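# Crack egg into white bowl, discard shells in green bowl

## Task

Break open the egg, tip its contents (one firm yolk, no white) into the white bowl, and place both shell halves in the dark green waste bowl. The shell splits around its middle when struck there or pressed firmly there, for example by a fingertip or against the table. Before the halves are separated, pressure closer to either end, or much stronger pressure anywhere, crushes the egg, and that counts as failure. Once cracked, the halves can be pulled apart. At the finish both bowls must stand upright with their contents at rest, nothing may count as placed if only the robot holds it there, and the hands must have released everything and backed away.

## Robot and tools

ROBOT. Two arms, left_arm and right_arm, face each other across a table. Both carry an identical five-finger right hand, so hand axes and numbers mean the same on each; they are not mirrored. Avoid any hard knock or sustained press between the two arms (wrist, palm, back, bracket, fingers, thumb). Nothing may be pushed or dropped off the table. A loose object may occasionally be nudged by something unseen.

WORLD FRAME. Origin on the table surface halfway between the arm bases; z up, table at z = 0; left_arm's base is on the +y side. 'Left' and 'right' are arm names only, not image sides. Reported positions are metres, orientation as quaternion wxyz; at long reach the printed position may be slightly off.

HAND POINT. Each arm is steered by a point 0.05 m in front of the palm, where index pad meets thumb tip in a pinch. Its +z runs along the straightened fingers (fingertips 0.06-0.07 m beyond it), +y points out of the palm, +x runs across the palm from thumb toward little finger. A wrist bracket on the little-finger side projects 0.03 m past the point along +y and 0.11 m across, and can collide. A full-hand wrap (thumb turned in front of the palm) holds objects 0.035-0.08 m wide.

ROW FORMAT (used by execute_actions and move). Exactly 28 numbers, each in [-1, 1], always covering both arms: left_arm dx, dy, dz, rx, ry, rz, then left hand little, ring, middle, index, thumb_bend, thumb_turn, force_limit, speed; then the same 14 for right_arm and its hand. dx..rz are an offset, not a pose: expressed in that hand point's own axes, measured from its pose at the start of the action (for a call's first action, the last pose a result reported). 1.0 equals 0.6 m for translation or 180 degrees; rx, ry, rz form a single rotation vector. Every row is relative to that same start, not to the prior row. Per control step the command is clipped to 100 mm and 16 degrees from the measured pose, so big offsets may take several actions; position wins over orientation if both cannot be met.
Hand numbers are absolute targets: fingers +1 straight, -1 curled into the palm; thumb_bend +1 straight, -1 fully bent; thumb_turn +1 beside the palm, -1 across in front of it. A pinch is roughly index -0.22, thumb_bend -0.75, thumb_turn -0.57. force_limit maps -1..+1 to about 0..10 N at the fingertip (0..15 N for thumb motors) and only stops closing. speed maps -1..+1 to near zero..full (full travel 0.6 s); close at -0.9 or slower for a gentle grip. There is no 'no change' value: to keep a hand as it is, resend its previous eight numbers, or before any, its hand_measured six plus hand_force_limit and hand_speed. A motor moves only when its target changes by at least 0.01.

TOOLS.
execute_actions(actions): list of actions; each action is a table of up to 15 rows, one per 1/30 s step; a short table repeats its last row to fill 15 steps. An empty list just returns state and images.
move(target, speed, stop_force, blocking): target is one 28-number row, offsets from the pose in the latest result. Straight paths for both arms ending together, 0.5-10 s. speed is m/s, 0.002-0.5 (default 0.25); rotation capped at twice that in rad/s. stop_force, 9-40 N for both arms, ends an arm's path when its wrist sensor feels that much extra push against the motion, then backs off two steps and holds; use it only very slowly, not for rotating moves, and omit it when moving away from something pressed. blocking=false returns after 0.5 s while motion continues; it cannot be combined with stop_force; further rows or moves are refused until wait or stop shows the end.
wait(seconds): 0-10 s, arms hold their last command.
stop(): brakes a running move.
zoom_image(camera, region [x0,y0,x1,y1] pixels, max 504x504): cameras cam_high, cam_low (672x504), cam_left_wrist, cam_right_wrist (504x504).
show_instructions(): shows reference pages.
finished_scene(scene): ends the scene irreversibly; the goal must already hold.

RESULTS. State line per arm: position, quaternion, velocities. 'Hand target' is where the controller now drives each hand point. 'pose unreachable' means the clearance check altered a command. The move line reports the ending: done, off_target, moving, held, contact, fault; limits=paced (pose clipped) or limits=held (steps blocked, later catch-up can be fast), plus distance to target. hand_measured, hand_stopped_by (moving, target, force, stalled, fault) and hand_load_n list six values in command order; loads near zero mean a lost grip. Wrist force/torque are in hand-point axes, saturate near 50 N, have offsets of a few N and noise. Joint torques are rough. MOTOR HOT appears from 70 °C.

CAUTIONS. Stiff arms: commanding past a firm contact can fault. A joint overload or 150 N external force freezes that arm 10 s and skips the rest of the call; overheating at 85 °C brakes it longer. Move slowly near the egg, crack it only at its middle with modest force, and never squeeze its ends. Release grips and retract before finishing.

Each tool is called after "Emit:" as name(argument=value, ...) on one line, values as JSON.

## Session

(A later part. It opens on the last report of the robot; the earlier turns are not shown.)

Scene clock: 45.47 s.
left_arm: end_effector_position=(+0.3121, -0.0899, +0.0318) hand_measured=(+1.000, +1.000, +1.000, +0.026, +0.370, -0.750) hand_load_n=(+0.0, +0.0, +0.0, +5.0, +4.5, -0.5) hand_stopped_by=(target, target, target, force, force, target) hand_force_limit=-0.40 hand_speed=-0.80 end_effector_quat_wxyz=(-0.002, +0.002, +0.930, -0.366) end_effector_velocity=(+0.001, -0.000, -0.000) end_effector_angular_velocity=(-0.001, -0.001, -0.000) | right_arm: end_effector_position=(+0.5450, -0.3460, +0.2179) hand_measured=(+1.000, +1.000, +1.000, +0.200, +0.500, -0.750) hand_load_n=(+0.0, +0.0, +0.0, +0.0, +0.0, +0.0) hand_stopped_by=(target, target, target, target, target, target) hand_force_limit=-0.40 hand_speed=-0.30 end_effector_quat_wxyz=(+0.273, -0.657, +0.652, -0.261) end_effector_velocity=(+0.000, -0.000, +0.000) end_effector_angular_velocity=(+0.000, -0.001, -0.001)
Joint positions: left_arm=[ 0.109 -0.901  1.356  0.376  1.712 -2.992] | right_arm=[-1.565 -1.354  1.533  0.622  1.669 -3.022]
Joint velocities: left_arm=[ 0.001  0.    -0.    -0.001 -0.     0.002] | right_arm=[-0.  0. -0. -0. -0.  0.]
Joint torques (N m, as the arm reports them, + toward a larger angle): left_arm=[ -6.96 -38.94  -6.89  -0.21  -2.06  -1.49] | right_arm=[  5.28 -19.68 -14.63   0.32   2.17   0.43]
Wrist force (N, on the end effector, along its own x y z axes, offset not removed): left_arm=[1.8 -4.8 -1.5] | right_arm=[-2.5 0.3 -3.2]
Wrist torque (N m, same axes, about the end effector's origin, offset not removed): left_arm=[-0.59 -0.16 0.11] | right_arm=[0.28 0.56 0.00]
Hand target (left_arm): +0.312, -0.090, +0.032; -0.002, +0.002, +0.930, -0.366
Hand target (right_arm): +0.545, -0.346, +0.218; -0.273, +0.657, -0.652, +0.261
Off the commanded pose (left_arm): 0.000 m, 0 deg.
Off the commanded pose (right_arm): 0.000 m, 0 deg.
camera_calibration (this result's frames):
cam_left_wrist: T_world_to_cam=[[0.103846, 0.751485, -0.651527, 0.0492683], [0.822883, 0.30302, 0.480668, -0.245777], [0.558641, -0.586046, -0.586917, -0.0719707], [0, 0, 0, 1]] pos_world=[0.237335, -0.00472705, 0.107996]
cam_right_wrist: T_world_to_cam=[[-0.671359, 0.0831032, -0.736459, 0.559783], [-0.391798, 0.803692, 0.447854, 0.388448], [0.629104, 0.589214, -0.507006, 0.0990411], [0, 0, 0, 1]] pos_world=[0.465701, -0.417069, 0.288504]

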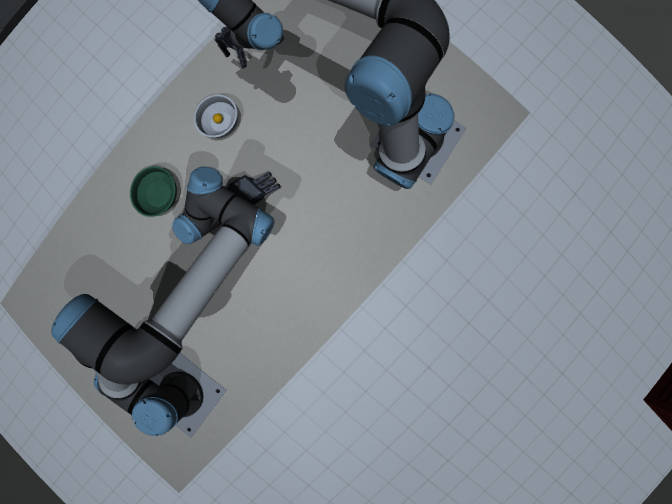

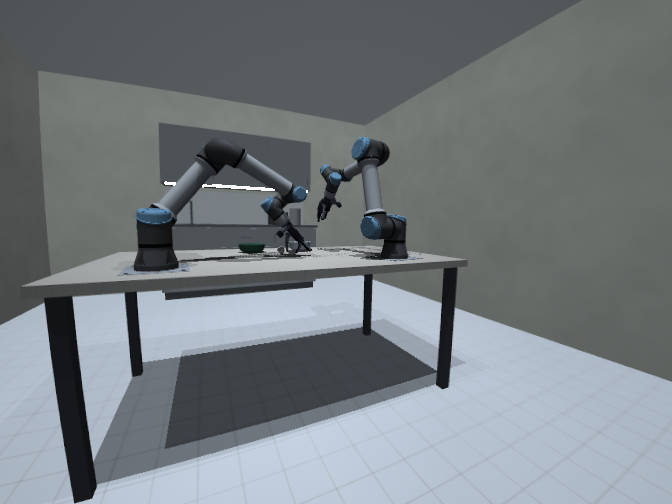

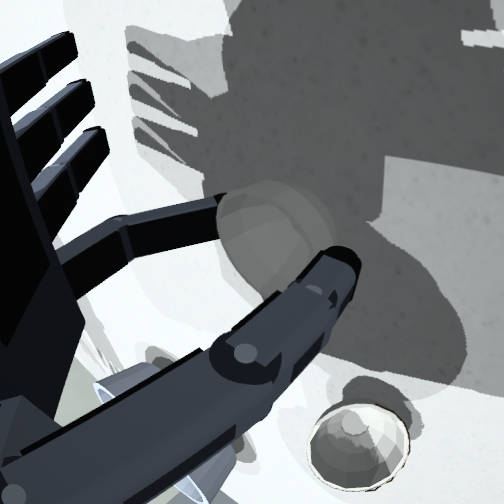

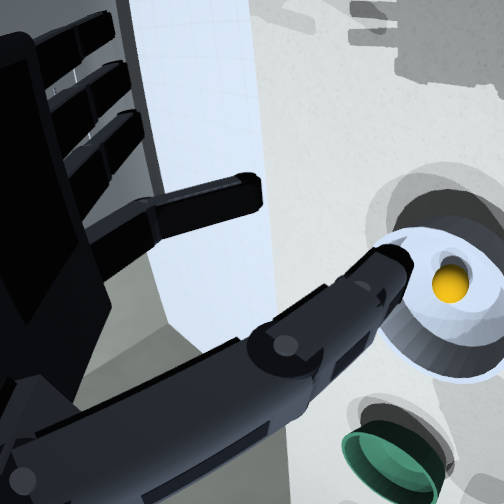

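Emit:
move(target=[0,-0.079,-0.085,0,0,0,1,1,1,-0.2,0.1,-0.75,-0.4,-0.8,0,0,0,0,0,0,1,1,1,0.2,0.5,-0.75,-0.4,-0.3], speed=0.15)

Emit:
move(target=[-0.363,0.219,-0.204,0,0,0,1,1,1,-0.2,0.1,-0.75,-0.4,-0.8,0,0,0,0,0,0,1,1,1,0.2,0.5,-0.75,-0.4,-0.3])

Scene clock: 46.63 s.
left_arm: end_effector_position=(+0.3122, -0.0899, +0.1011) hand_measured=(+1.000, +1.000, +1.000, +0.026, +0.370, -0.750) hand_load_n=(+0.0, +0.0, +0.0, +5.0, +4.5, -0.5) hand_stopped_by=(target, target, target, force, force, target) hand_force_limit=-0.40 hand_speed=-0.80 end_effector_quat_wxyz=(-0.002, +0.002, +0.930, -0.366) end_effector_velocity=(+0.000, -0.001, +0.004) end_effector_angular_velocity=(-0.003, -0.002, -0.001) | right_arm: end_effector_position=(+0.5450, -0.3460, +0.2179) hand_measured=(+1.000, +1.000, +1.000, +0.200, +0.500, -0.750) hand_load_n=(+0.0, +0.0, +0.0, +0.0, +0.0, +0.0) hand_stopped_by=(target, target, target, target, target, target) hand_force_limit=-0.40 hand_speed=-0.30 end_effector_quat_wxyz=(+0.273, -0.657, +0.652, -0.261) end_effector_velocity=(+0.000, -0.000, +0.000) end_effector_angular_velocity=(+0.001, -0.001, -0.001)
Joint positions: left_arm=[ 0.109 -0.963  1.272  0.523  1.712 -2.992] | right_arm=[-1.565 -1.354  1.533  0.622  1.669 -3.022]
Joint velocities: left_arm=[-0.001 -0.002 -0.006  0.005 -0.001  0.001] | right_arm=[-0.001 -0.001  0.    -0.    -0.     0.   ]
Joint torques (N m, as the arm reports them, + toward a larger angle): left_arm=[  6.94 -46.48 -31.94   3.44   2.61   1.6 ] | right_arm=[  5.19 -19.43 -15.78   0.21   2.16   0.46]
Wrist force (N, on the end effector, along its own x y z axes, offset not removed): left_arm=[2.8 2.1 -2.9] | right_arm=[-2.5 1.0 0.2]
Wrist torque (N m, same axes, about the end effector's origin, offset not removed): left_arm=[0.65 -0.60 0.22] | right_arm=[0.26 0.28 -0.17]
Hand target (left_arm): +0.312, -0.090, +0.101; -0.002, +0.002, +0.930, -0.366
Hand target (right_arm): +0.545, -0.346, +0.218; -0.273, +0.657, -0.652, +0.261
Off the commanded pose (left_arm): 0.000 m, 0 deg.
Off the commanded pose (right_arm): 0.000 m, 0 deg.
move: done
camera_calibration (this result's frames):
cam_left_wrist: T_world_to_cam=[[0.103849, 0.75146, -0.651554, 0.0944623], [0.822805, 0.303118, 0.48074, -0.279178], [0.558755, -0.586027, -0.586827, -0.0313657], [0, 0, 0, 1]] pos_world=[0.237425, -0.00474202, 0.177353]
cam_right_wrist: T_world_to_cam=[[-0.671359, 0.0831034, -0.736459, 0.559783], [-0.391798, 0.803692, 0.447855, 0.388448], [0.629104, 0.589214, -0.507006, 0.099041], [0, 0, 0, 1]] pos_world=[0.465701, -0.417069, 0.288504]

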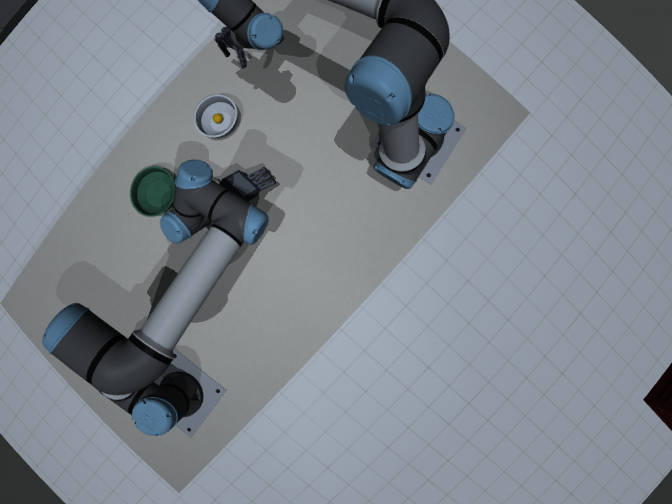

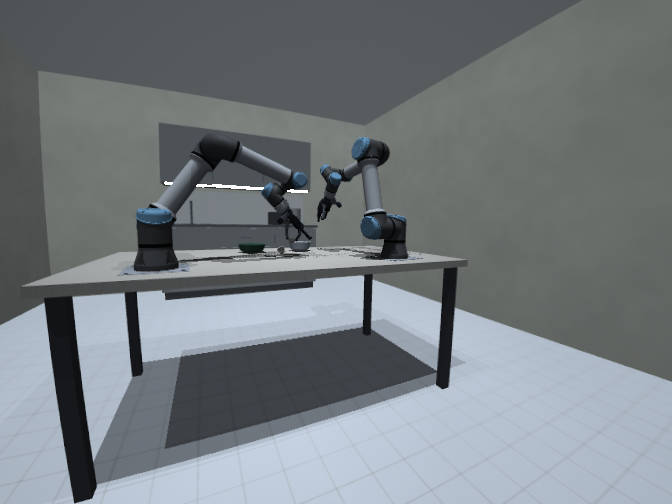

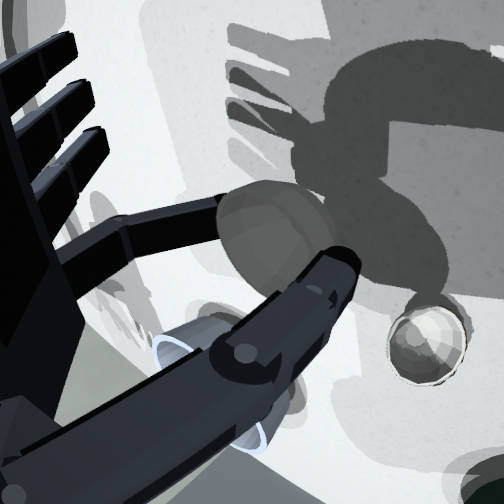

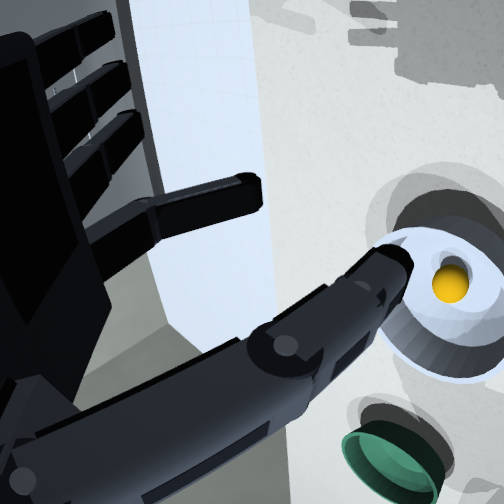

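Scene clock: 48.43 s.
left_arm: end_effector_position=(+0.5310, +0.0887, +0.1011) hand_measured=(+1.000, +1.000, +1.000, +0.026, +0.370, -0.750) hand_load_n=(+0.0, +0.0, +0.0, +5.0, +4.5, -0.5) hand_stopped_by=(target, target, target, force, force, target) hand_force_limit=-0.40 hand_speed=-0.80 end_effector_quat_wxyz=(-0.001, +0.002, +0.930, -0.367) end_effector_velocity=(+0.002, +0.002, -0.001) end_effector_angular_velocity=(+0.002, +0.002, -0.001) | right_arm: end_effector_position=(+0.5450, -0.3460, +0.2179) hand_measured=(+1.000, +1.000, +1.000, +0.200, +0.500, -0.750) hand_load_n=(+0.0, +0.0, +0.0, +0.0, +0.0, +0.0) hand_stopped_by=(target, target, target, target, target, target) hand_force_limit=-0.40 hand_speed=-0.30 end_effector_quat_wxyz=(+0.273, -0.657, +0.652, -0.261) end_effector_velocity=(+0.000, +0.000, +0.000) end_effector_angular_velocity=(-0.001, -0.001, +0.001)
Joint positions: left_arm=[ 0.62  -0.929  1.241  0.646  2.036 -2.575] | right_arm=[-1.565 -1.354  1.533  0.622  1.669 -3.022]
Joint velocities: left_arm=[ 0.005  0.005 -0.005  0.006  0.004  0.005] | right_arm=[ 0.002  0.    -0.    -0.001  0.001 -0.001]
Joint torques (N m, as the arm reports them, + toward a larger angle): left_arm=[  4.28 -31.26 -32.61   4.09   3.25   1.31] | right_arm=[  6.01 -19.31 -15.09   0.2    2.24   0.45]
Wrist force (N, on the end effector, along its own x y z axes, offset not removed): left_arm=[5.6 3.8 -0.4] | right_arm=[-0.9 3.1 1.4]
Wrist torque (N m, same axes, about the end effector's origin, offset not removed): left_arm=[0.77 -0.91 0.44] | right_arm=[0.39 0.06 0.21]
Hand target (left_arm): +0.531, +0.089, +0.101; -0.001, +0.002, +0.930, -0.366
Hand target (right_arm): +0.545, -0.346, +0.218; -0.273, +0.657, -0.652, +0.261
Off the commanded pose (left_arm): 0.001 m, 0 deg.
Off the commanded pose (right_arm): 0.000 m, 0 deg.
move: done
camera_calibration (this result's frames):
cam_left_wrist: T_world_to_cam=[[0.104208, 0.751364, -0.651608, -0.0626766], [0.822341, 0.303398, 0.481357, -0.513192], [0.559371, -0.586005, -0.586261, -0.0493198], [0, 0, 0, 1]] pos_world=[0.456138, 0.173892, 0.177274]
cam_right_wrist: T_world_to_cam=[[-0.671359, 0.0831031, -0.736459, 0.559783], [-0.391798, 0.803692, 0.447854, 0.388448], [0.629104, 0.589214, -0.507006, 0.0990411], [0, 0, 0, 1]] pos_world=[0.465701, -0.417068, 0.288504]

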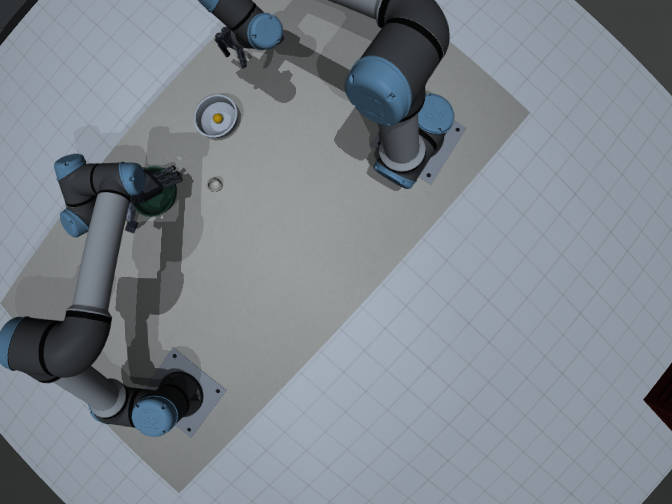

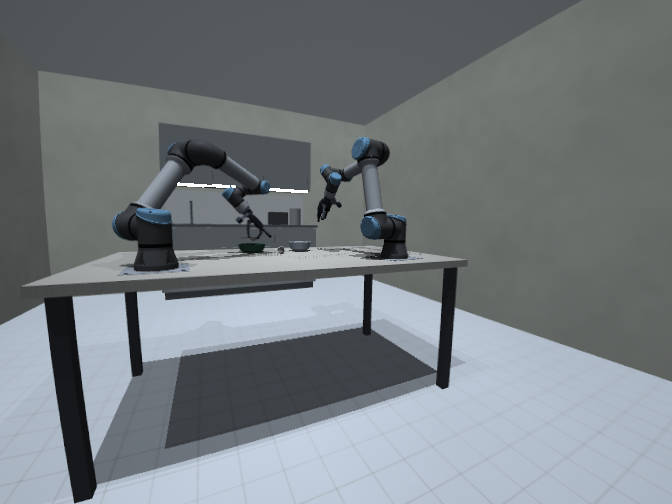

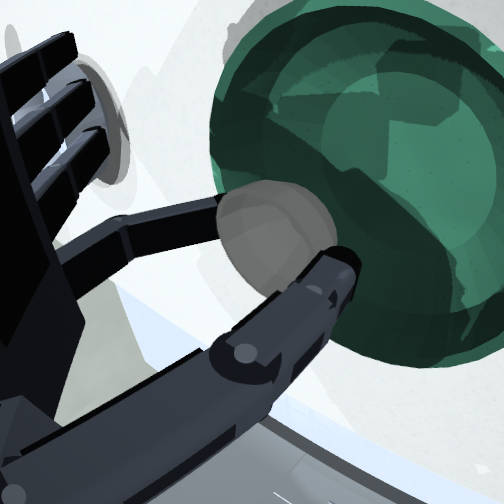

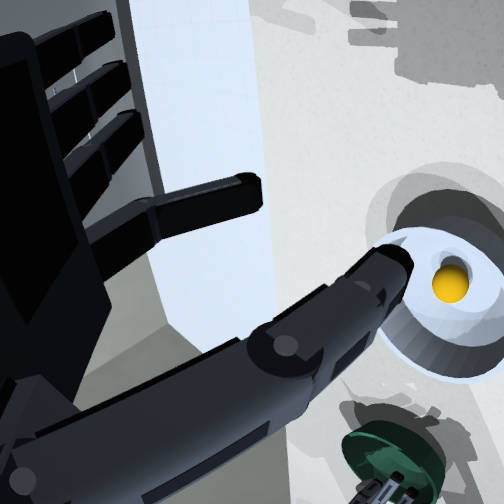

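Emit:
execute_actions(actions=[[[0,0.032,0.015,0,0,0,1,1,1,-0.2,0.1,-0.75,-0.4,-0.8,0,0,0,0,0,0,1,1,1,0.2,0.5,-0.75,-0.4,-0.3]],[[0,0,0,0,0,0,1,1,1,0.4,0.6,-0.75,-0.4,-0.3,0,0,0,0,0,0,1,1,1,0.2,0.5,-0.75,-0.4,-0.3]],[[0,-0.034,-0.036,0,0,0,1,1,1,0.4,0.6,-0.75,-0.4,-0.3,0,0,0,0,0,0,1,1,1,0.2,0.5,-0.75,-0.4,-0.3]]])

Emit:
move(target=[0.223,-0.165,0.175,0,0,0,1,1,1,0.4,0.6,-0.75,-0.4,-0.3,0,0,0,0,0,0,1,1,1,0.2,0.5,-0.75,-0.4,-0.3])

Scene clock: 50.13 s.
left_arm: end_effector_position=(+0.5311, +0.0963, +0.1109) hand_measured=(+1.000, +1.000, +1.000, +0.400, +0.600, -0.750) hand_load_n=(+0.0, +0.0, +0.0, +0.0, +0.0, +0.0) hand_stopped_by=(target, target, target, target, target, target) hand_force_limit=-0.40 hand_speed=-0.30 end_effector_quat_wxyz=(-0.001, +0.002, +0.930, -0.367) end_effector_velocity=(+0.000, +0.000, +0.006) end_effector_angular_velocity=(+0.002, -0.001, -0.000) | right_arm: end_effector_position=(+0.5450, -0.3460, +0.2179) hand_measured=(+1.000, +1.000, +1.000, +0.200, +0.500, -0.750) hand_load_n=(+0.0, +0.0, +0.0, +0.0, +0.0, +0.0) hand_stopped_by=(target, target, target, target, target, target) hand_force_limit=-0.40 hand_speed=-0.30 end_effector_quat_wxyz=(+0.273, -0.657, +0.652, -0.261) end_effector_velocity=(-0.001, +0.000, +0.000) end_effector_angular_velocity=(-0.000, +0.000, +0.001)
Joint positions: left_arm=[ 0.629 -0.946  1.245  0.664  2.041 -2.567] | right_arm=[-1.565 -1.354  1.533  0.622  1.669 -3.022]
Joint velocities: left_arm=[ 0.    -0.004 -0.01   0.016 -0.001  0.002] | right_arm=[ 0.001 -0.001  0.     0.001  0.    -0.001]
Joint torques (N m, as the arm reports them, + toward a larger angle): left_arm=[ -6.39 -44.95 -31.42   4.09  -0.9    1.52] | right_arm=[  5.29 -19.44 -14.93   0.12   2.22   0.35]
Wrist force (N, on the end effector, along its own x y z axes, offset not removed): left_arm=[6.1 -0.4 -6.1] | right_arm=[-0.7 2.0 -0.3]
Wrist torque (N m, same axes, about the end effector's origin, offset not removed): left_arm=[0.50 -0.95 -0.04] | right_arm=[0.39 0.18 0.04]
Hand target (left_arm): +0.531, +0.096, +0.112; -0.001, +0.002, +0.930, -0.366
Hand target (right_arm): +0.545, -0.346, +0.218; -0.273, +0.657, -0.652, +0.261
Off the commanded pose (left_arm): 0.001 m, 0 deg.
Off the commanded pose (right_arm): 0.000 m, 0 deg.
camera_calibration (this result's frames):
cam_left_wrist: T_world_to_cam=[[0.104025, 0.751397, -0.6516, -0.0619211], [0.822325, 0.303532, 0.481301, -0.52023], [0.559429, -0.585893, -0.586317, -0.0392369], [0, 0, 0, 1]] pos_world=[0.45619, 0.181445, 0.187034]
cam_right_wrist: T_world_to_cam=[[-0.671359, 0.0831032, -0.736459, 0.559783], [-0.391798, 0.803692, 0.447854, 0.388448], [0.629104, 0.589214, -0.507006, 0.0990411], [0, 0, 0, 1]] pos_world=[0.465701, -0.417069, 0.288504]

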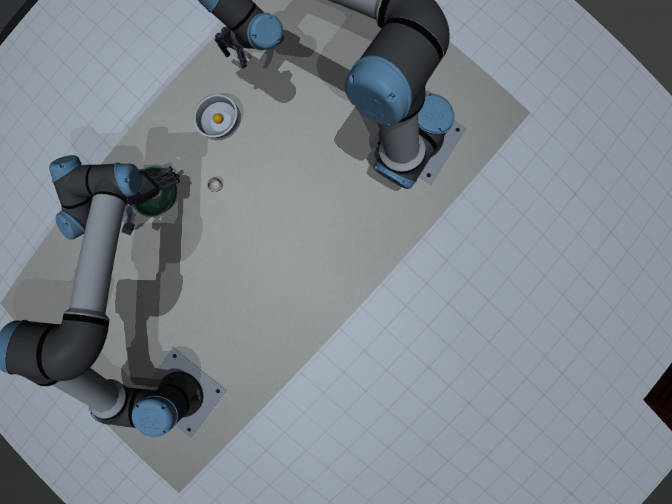

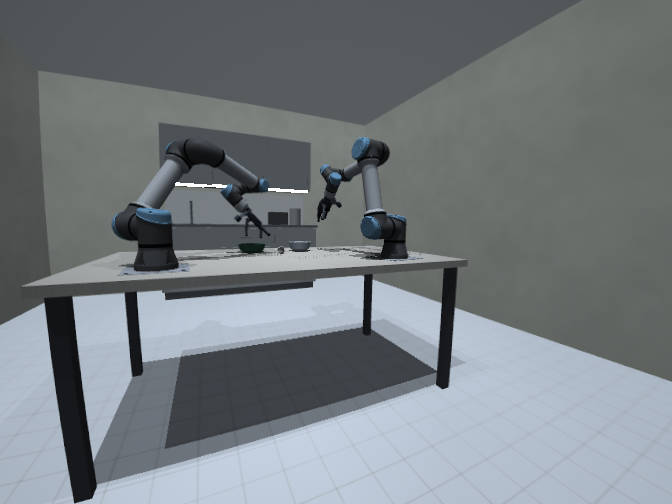

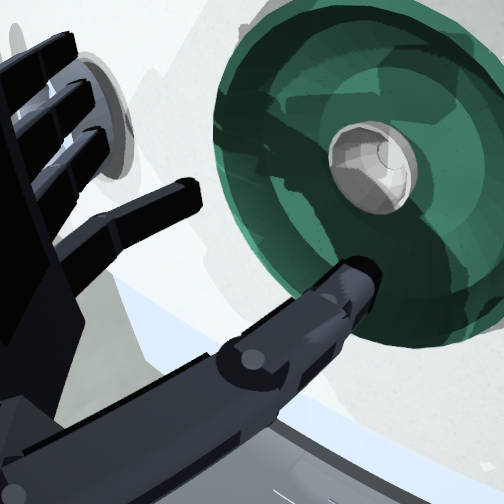

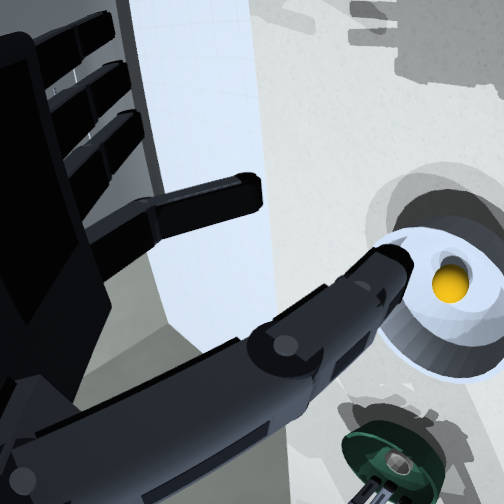

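Scene clock: 51.57 s.
left_arm: end_effector_position=(+0.3966, -0.0470, +0.1015) hand_measured=(+1.000, +1.000, +1.000, +0.400, +0.600, -0.750) hand_load_n=(+0.0, +0.0, +0.0, +0.0, +0.0, +0.0) hand_stopped_by=(target, target, target, target, target, target) hand_force_limit=-0.40 hand_speed=-0.30 end_effector_quat_wxyz=(-0.002, +0.002, +0.930, -0.367) end_effector_velocity=(-0.001, -0.001, -0.001) end_effector_angular_velocity=(+0.003, -0.000, +0.002) | right_arm: end_effector_position=(+0.5450, -0.3460, +0.2179) hand_measured=(+1.000, +1.000, +1.000, +0.200, +0.500, -0.750) hand_load_n=(+0.0, +0.0, +0.0, +0.0, +0.0, +0.0) hand_stopped_by=(target, target, target, target, target, target) hand_force_limit=-0.40 hand_speed=-0.30 end_effector_quat_wxyz=(+0.273, -0.657, +0.652, -0.261) end_effector_velocity=(+0.000, -0.001, +0.000) end_effector_angular_velocity=(-0.000, -0.000, -0.001)
Joint positions: left_arm=[ 0.28  -0.946  1.246  0.556  1.825 -2.862] | right_arm=[-1.565 -1.354  1.533  0.622  1.669 -3.022]
Joint velocities: left_arm=[-0.004  0.003 -0.003  0.001 -0.005 -0.004] | right_arm=[-0.001 -0.    -0.     0.     0.     0.   ]
Joint torques (N m, as the arm reports them, + toward a larger angle): left_arm=[ -6.09 -34.48 -31.93   4.1   -1.69  -1.85] | right_arm=[  4.83 -19.64 -15.74   0.35   2.13   0.52]
Wrist force (N, on the end effector, along its own x y z axes, offset not removed): left_arm=[7.6 2.1 -1.4] | right_arm=[0.4 1.5 1.8]
Wrist torque (N m, same axes, about the end effector's origin, offset not removed): left_arm=[0.72 -1.31 0.21] | right_arm=[0.07 -0.18 0.13]
Hand target (left_arm): +0.396, -0.047, +0.102; -0.002, +0.002, +0.930, -0.366
Hand target (right_arm): +0.545, -0.346, +0.218; -0.273, +0.657, -0.652, +0.261
Off the commanded pose (left_arm): 0.000 m, 0 deg.
Off the commanded pose (right_arm): 0.000 m, 0 deg.
move: done
camera_calibration (this result's frames):
cam_left_wrist: T_world_to_cam=[[0.103802, 0.751339, -0.651701, 0.0537583], [0.822617, 0.303441, 0.480859, -0.361719], [0.559041, -0.586014, -0.586566, -0.0532875], [0, 0, 0, 1]] pos_world=[0.321766, 0.0381425, 0.177714]
cam_right_wrist: T_world_to_cam=[[-0.671359, 0.0831034, -0.736459, 0.559783], [-0.391798, 0.803692, 0.447854, 0.388448], [0.629104, 0.589214, -0.507006, 0.099041], [0, 0, 0, 1]] pos_world=[0.465701, -0.417069, 0.288504]

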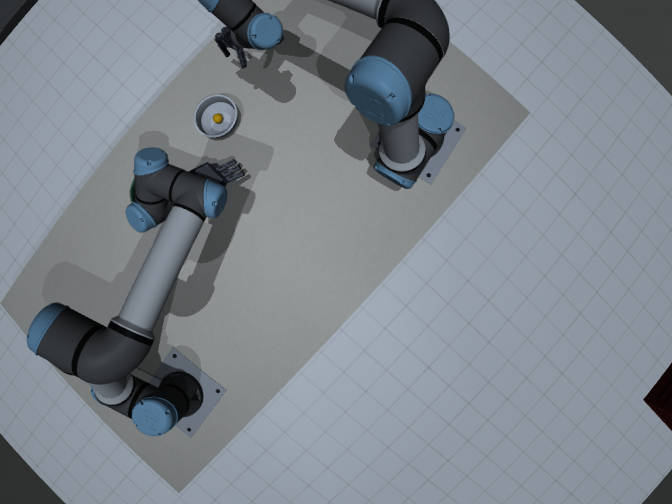

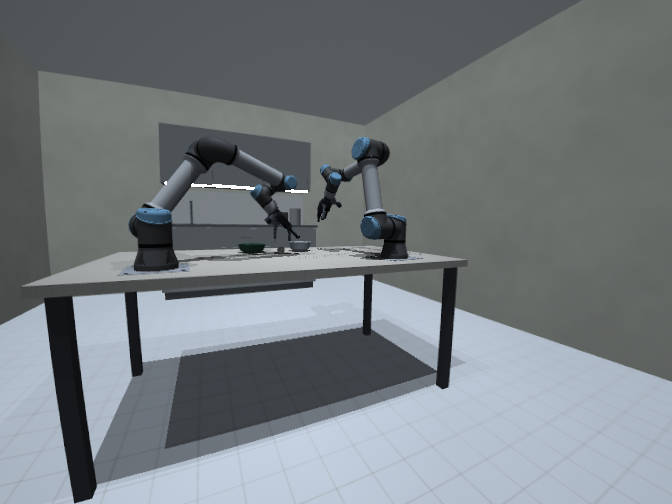

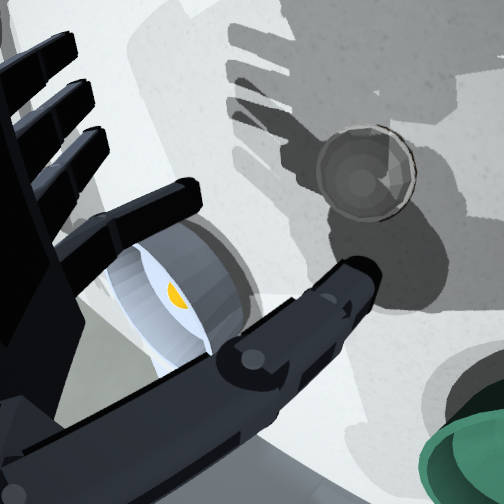

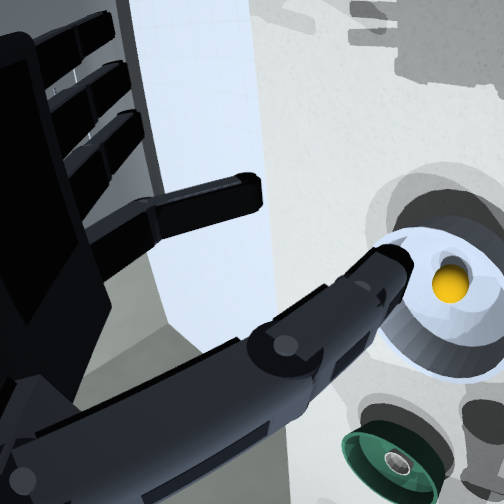

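Emit:
move(target=[-0.004,0.078,0.086,0,0,0,1,1,1,0.4,0.6,-0.75,-0.4,-0.3,0,0,0,0,0,0,1,1,1,0.2,0.5,-0.75,-0.4,-0.3], speed=0.08)

Emit:
execute_actions(actions=[[[0,0,0,0,0,0,1,1,1,-0.2,0.1,-0.75,-0.4,-0.8,0,0,0,0,0,0,1,1,1,0.2,0.5,-0.75,-0.4,-0.3]],[[0,0,0,0,0,0,1,1,1,-0.2,0.1,-0.75,-0.4,-0.8,0,0,0,0,0,0,1,1,1,0.2,0.5,-0.75,-0.4,-0.3]],[[0,0,0,0,0,0,1,1,1,-0.2,0.1,-0.75,-0.4,-0.8,0,0,0,0,0,0,1,1,1,0.2,0.5,-0.75,-0.4,-0.3]]])

Emit:
move(target=[0,-0.085,-0.091,0,0,0,1,1,1,-0.2,0.1,-0.75,-0.4,-0.8,0,0,0,0,0,0,1,1,1,0.2,0.5,-0.75,-0.4,-0.3], speed=0.15)

Scene clock: 53.33 s.
left_arm: end_effector_position=(+0.3989, -0.0478, +0.0321) hand_measured=(+1.000, +1.000, +1.000, +0.400, +0.600, -0.750) hand_load_n=(+0.0, +0.0, +0.0, +0.0, +0.0, +0.0) hand_stopped_by=(target, target, target, target, target, target) hand_force_limit=-0.40 hand_speed=-0.30 end_effector_quat_wxyz=(-0.002, +0.002, +0.930, -0.367) end_effector_velocity=(+0.000, +0.000, -0.002) end_effector_angular_velocity=(-0.000, -0.000, +0.002) | right_arm: end_effector_position=(+0.5450, -0.3460, +0.2179) hand_measured=(+1.000, +1.000, +1.000, +0.200, +0.500, -0.750) hand_load_n=(+0.0, +0.0, +0.0, +0.0, +0.0, +0.0) hand_stopped_by=(target, target, target, target, target, target) hand_force_limit=-0.40 hand_speed=-0.30 end_effector_quat_wxyz=(+0.273, -0.657, +0.652, -0.261) end_effector_velocity=(+0.001, -0.001, -0.000) end_effector_angular_velocity=(-0.001, -0.000, -0.002)
Joint positions: left_arm=[ 0.283 -0.879  1.322  0.414  1.827 -2.859] | right_arm=[-1.565 -1.354  1.533  0.622  1.669 -3.022]
Joint velocities: left_arm=[ 0.     0.002  0.002 -0.004 -0.001 -0.001] | right_arm=[-0.002  0.    -0.    -0.     0.001 -0.001]
Joint torques (N m, as the arm reports them, + toward a larger angle): left_arm=[  7.38 -35.71  -5.44  -1.9    2.77   1.52] | right_arm=[  5.28 -19.27 -15.59   0.3    2.21   0.41]
Wrist force (N, on the end effector, along its own x y z axes, offset not removed): left_arm=[1.4 0.9 -4.2] | right_arm=[-2.9 1.0 -2.0]
Wrist torque (N m, same axes, about the end effector's origin, offset not removed): left_arm=[0.61 0.04 -0.21] | right_arm=[0.34 0.52 -0.11]
Hand target (left_arm): +0.399, -0.048, +0.032; -0.002, +0.002, +0.930, -0.367
Hand target (right_arm): +0.545, -0.346, +0.218; -0.273, +0.657, -0.652, +0.261
Off the commanded pose (left_arm): 0.000 m, 0 deg.
Off the commanded pose (right_arm): 0.000 m, 0 deg.
move: done
camera_calibration (this result's frames):
cam_left_wrist: T_world_to_cam=[[0.103803, 0.751355, -0.651683, 0.00892132], [0.82262, 0.303425, 0.480863, -0.329999], [0.559035, -0.586003, -0.586584, -0.0957711], [0, 0, 0, 1]] pos_world=[0.324077, 0.0373046, 0.10832]
cam_right_wrist: T_world_to_cam=[[-0.671359, 0.0831034, -0.736458, 0.559783], [-0.391797, 0.803692, 0.447855, 0.388448], [0.629104, 0.589214, -0.507006, 0.0990412], [0, 0, 0, 1]] pos_world=[0.465701, -0.417069, 0.288504]

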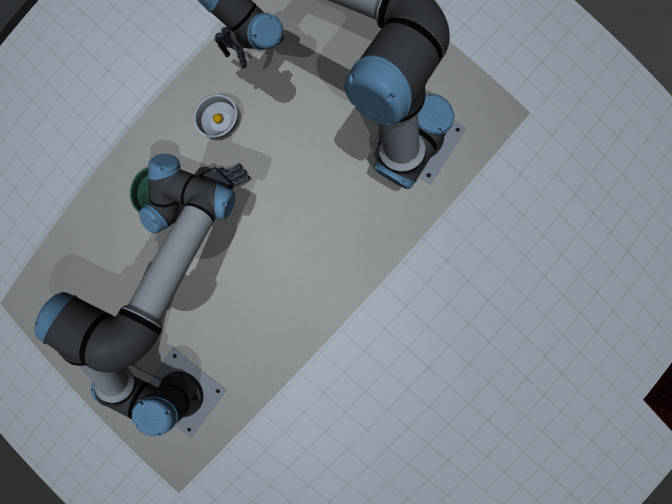

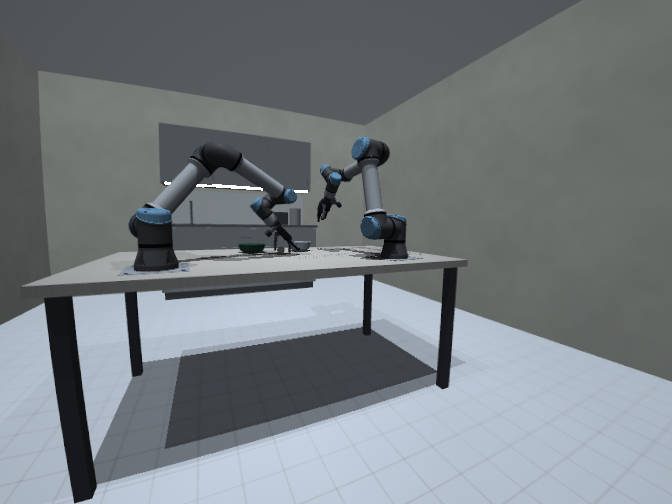

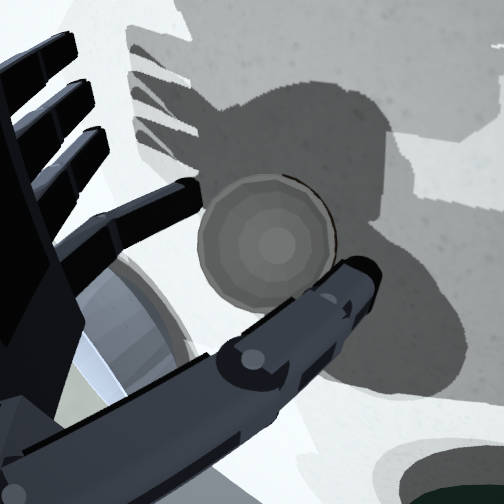

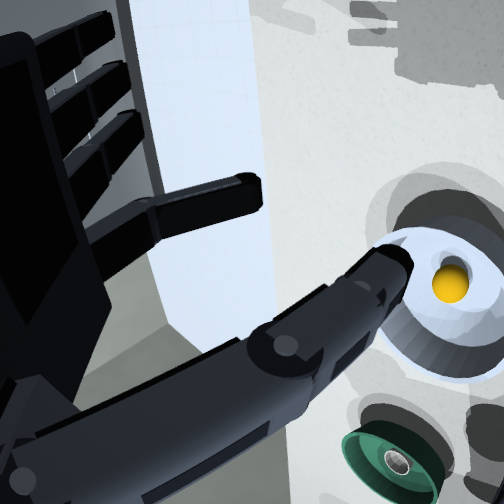

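Scene clock: 54.83 s.
left_arm: end_effector_position=(+0.3989, -0.0478, +0.0321) hand_measured=(+1.000, +1.000, +1.000, -0.066, +0.306, -0.750) hand_load_n=(+0.0, +0.0, +0.0, +0.0, +0.0, +0.0) hand_stopped_by=(target, target, target, moving, moving, target) hand_force_limit=-0.40 hand_speed=-0.80 end_effector_quat_wxyz=(-0.002, +0.002, +0.930, -0.366) end_effector_velocity=(-0.000, +0.001, -0.001) end_effector_angular_velocity=(+0.003, +0.001, +0.001) | right_arm: end_effector_position=(+0.5450, -0.3460, +0.2179) hand_measured=(+1.000, +1.000, +1.000, +0.200, +0.500, -0.750) hand_load_n=(+0.0, +0.0, +0.0, +0.0, +0.0, +0.0) hand_stopped_by=(target, target, target, target, target, target) hand_force_limit=-0.40 hand_speed=-0.30 end_effector_quat_wxyz=(+0.273, -0.657, +0.652, -0.261) end_effector_velocity=(+0.000, +0.000, +0.000) end_effector_angular_velocity=(-0.001, -0.000, -0.000)
Joint positions: left_arm=[ 0.283 -0.879  1.322  0.414  1.827 -2.859] | right_arm=[-1.565 -1.354  1.533  0.622  1.669 -3.022]
Joint velocities: left_arm=[ 0.     0.     0.001  0.002 -0.001 -0.001] | right_arm=[ 0.001  0.    -0.001  0.001  0.001  0.   ]
Joint torques (N m, as the arm reports them, + toward a larger angle): left_arm=[  6.44 -46.91 -15.42   1.44   2.71   1.56] | right_arm=[  5.06 -19.62 -15.36   0.2    2.25   0.46]
Wrist force (N, on the end effector, along its own x y z axes, offset not removed): left_arm=[4.7 -2.5 -3.0] | right_arm=[0.5 2.6 0.6]
Wrist torque (N m, same axes, about the end effector's origin, offset not removed): left_arm=[-0.37 -0.70 0.09] | right_arm=[0.40 0.09 0.25]
Hand target (left_arm): +0.399, -0.048, +0.032; -0.002, +0.002, +0.930, -0.366
Hand target (right_arm): +0.545, -0.346, +0.218; -0.273, +0.657, -0.652, +0.261
Off the commanded pose (left_arm): 0.000 m, 0 deg.
Off the commanded pose (right_arm): 0.000 m, 0 deg.
camera_calibration (this result's frames):
cam_left_wrist: T_world_to_cam=[[0.103789, 0.751389, -0.651646, 0.00887707], [0.82263, 0.303401, 0.480862, -0.329977], [0.559024, -0.585972, -0.586625, -0.0957855], [0, 0, 0, 1]] pos_world=[0.324074, 0.0373178, 0.108268]
cam_right_wrist: T_world_to_cam=[[-0.671359, 0.0831034, -0.736458, 0.559783], [-0.391798, 0.803692, 0.447855, 0.388448], [0.629104, 0.589214, -0.507006, 0.0990411], [0, 0, 0, 1]] pos_world=[0.465701, -0.417069, 0.288504]

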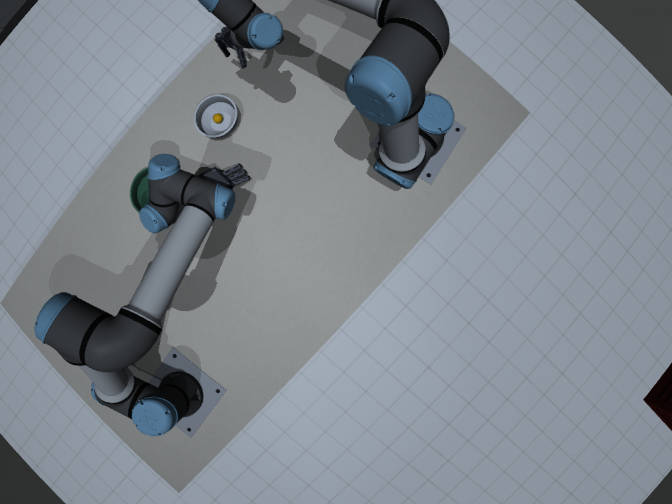

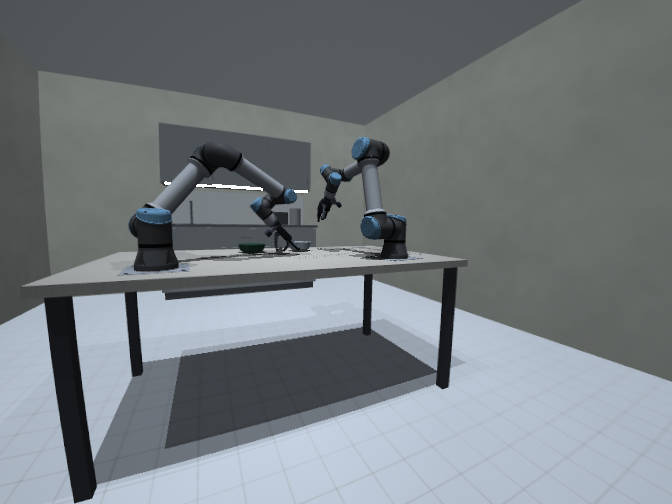

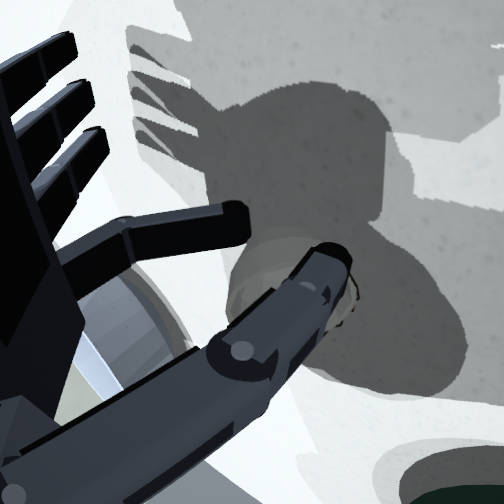

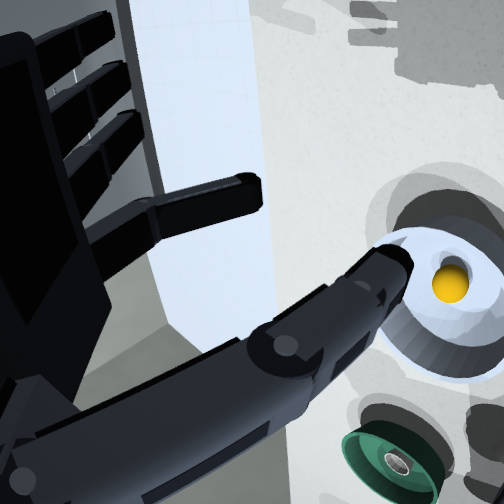

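Scene clock: 55.97 s.
left_arm: end_effector_position=(+0.3990, -0.0480, +0.1067) hand_measured=(+1.000, +1.000, +1.000, -0.200, +0.100, -0.750) hand_load_n=(+0.0, +0.0, +0.0, +0.0, +0.0, +0.0) hand_stopped_by=(target, target, target, target, target, target) hand_force_limit=-0.40 hand_speed=-0.80 end_effector_quat_wxyz=(-0.001, +0.002, +0.930, -0.367) end_effector_velocity=(-0.000, -0.000, +0.001) end_effector_angular_velocity=(-0.000, +0.001, +0.001) | right_arm: end_effector_position=(+0.5450, -0.3460, +0.2179) hand_measured=(+1.000, +1.000, +1.000, +0.200, +0.500, -0.750) hand_load_n=(+0.0, +0.0, +0.0, +0.0, +0.0, +0.0) hand_stopped_by=(target, target, target, target, target, target) hand_force_limit=-0.40 hand_speed=-0.30 end_effector_quat_wxyz=(+0.273, -0.657, +0.652, -0.261) end_effector_velocity=(-0.000, +0.000, -0.001) end_effector_angular_velocity=(-0.001, +0.001, -0.000)
Joint positions: left_arm=[ 0.283 -0.944  1.23   0.571  1.827 -2.859] | right_arm=[-1.565 -1.354  1.533  0.622  1.669 -3.022]
Joint velocities: left_arm=[-0.001 -0.001 -0.002  0.003 -0.    -0.001] | right_arm=[ 0.     0.001  0.    -0.     0.001  0.   ]
Joint torques (N m, as the arm reports them, + toward a larger angle): left_arm=[  2.42 -47.7  -33.52   4.1    2.52   1.68] | right_arm=[  5.5  -19.67 -15.12   0.26   2.34   0.21]
Wrist force (N, on the end effector, along its own x y z axes, offset not removed): left_arm=[2.3 0.2 -3.3] | right_arm=[-4.2 0.4 1.7]
Wrist torque (N m, same axes, about the end effector's origin, offset not removed): left_arm=[0.18 -0.46 0.16] | right_arm=[-0.10 0.56 -0.22]
Hand target (left_arm): +0.399, -0.048, +0.107; -0.002, +0.002, +0.930, -0.367
Hand target (right_arm): +0.545, -0.346, +0.218; -0.273, +0.657, -0.652, +0.261
Off the commanded pose (left_arm): 0.000 m, 0 deg.
Off the commanded pose (right_arm): 0.000 m, 0 deg.
move: done
camera_calibration (this result's frames):
cam_left_wrist: T_world_to_cam=[[0.103743, 0.751395, -0.651646, 0.0576145], [0.822555, 0.30351, 0.480921, -0.365852], [0.559143, -0.585907, -0.586577, -0.0522526], [0, 0, 0, 1]] pos_world=[0.324173, 0.0371334, 0.18284]
cam_right_wrist: T_world_to_cam=[[-0.671359, 0.0831032, -0.736458, 0.559783], [-0.391798, 0.803692, 0.447855, 0.388448], [0.629104, 0.589214, -0.507006, 0.0990412], [0, 0, 0, 1]] pos_world=[0.465701, -0.417069, 0.288504]

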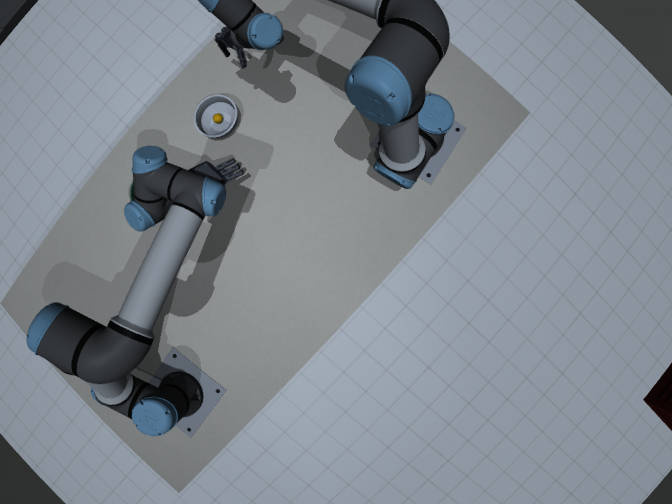

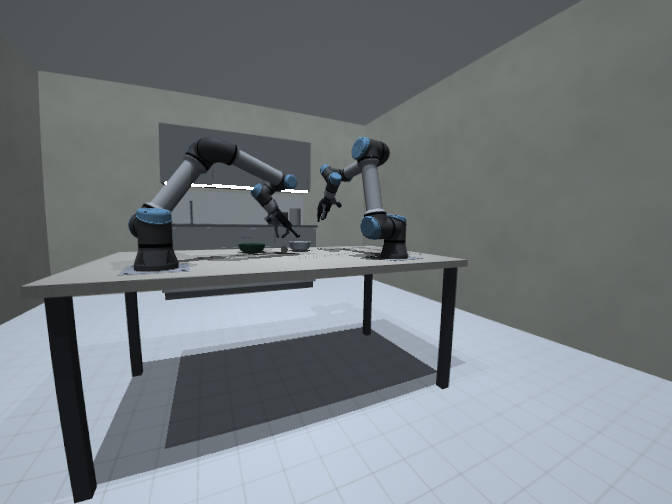

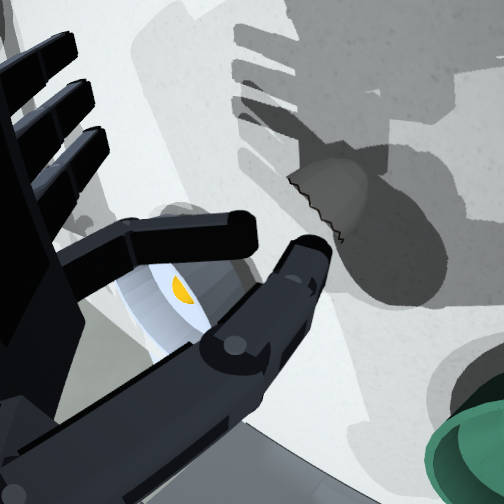

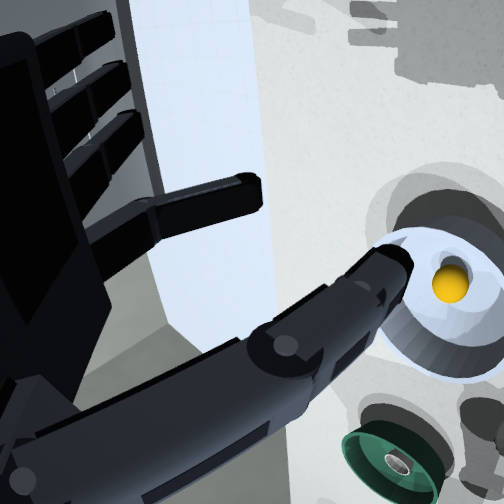

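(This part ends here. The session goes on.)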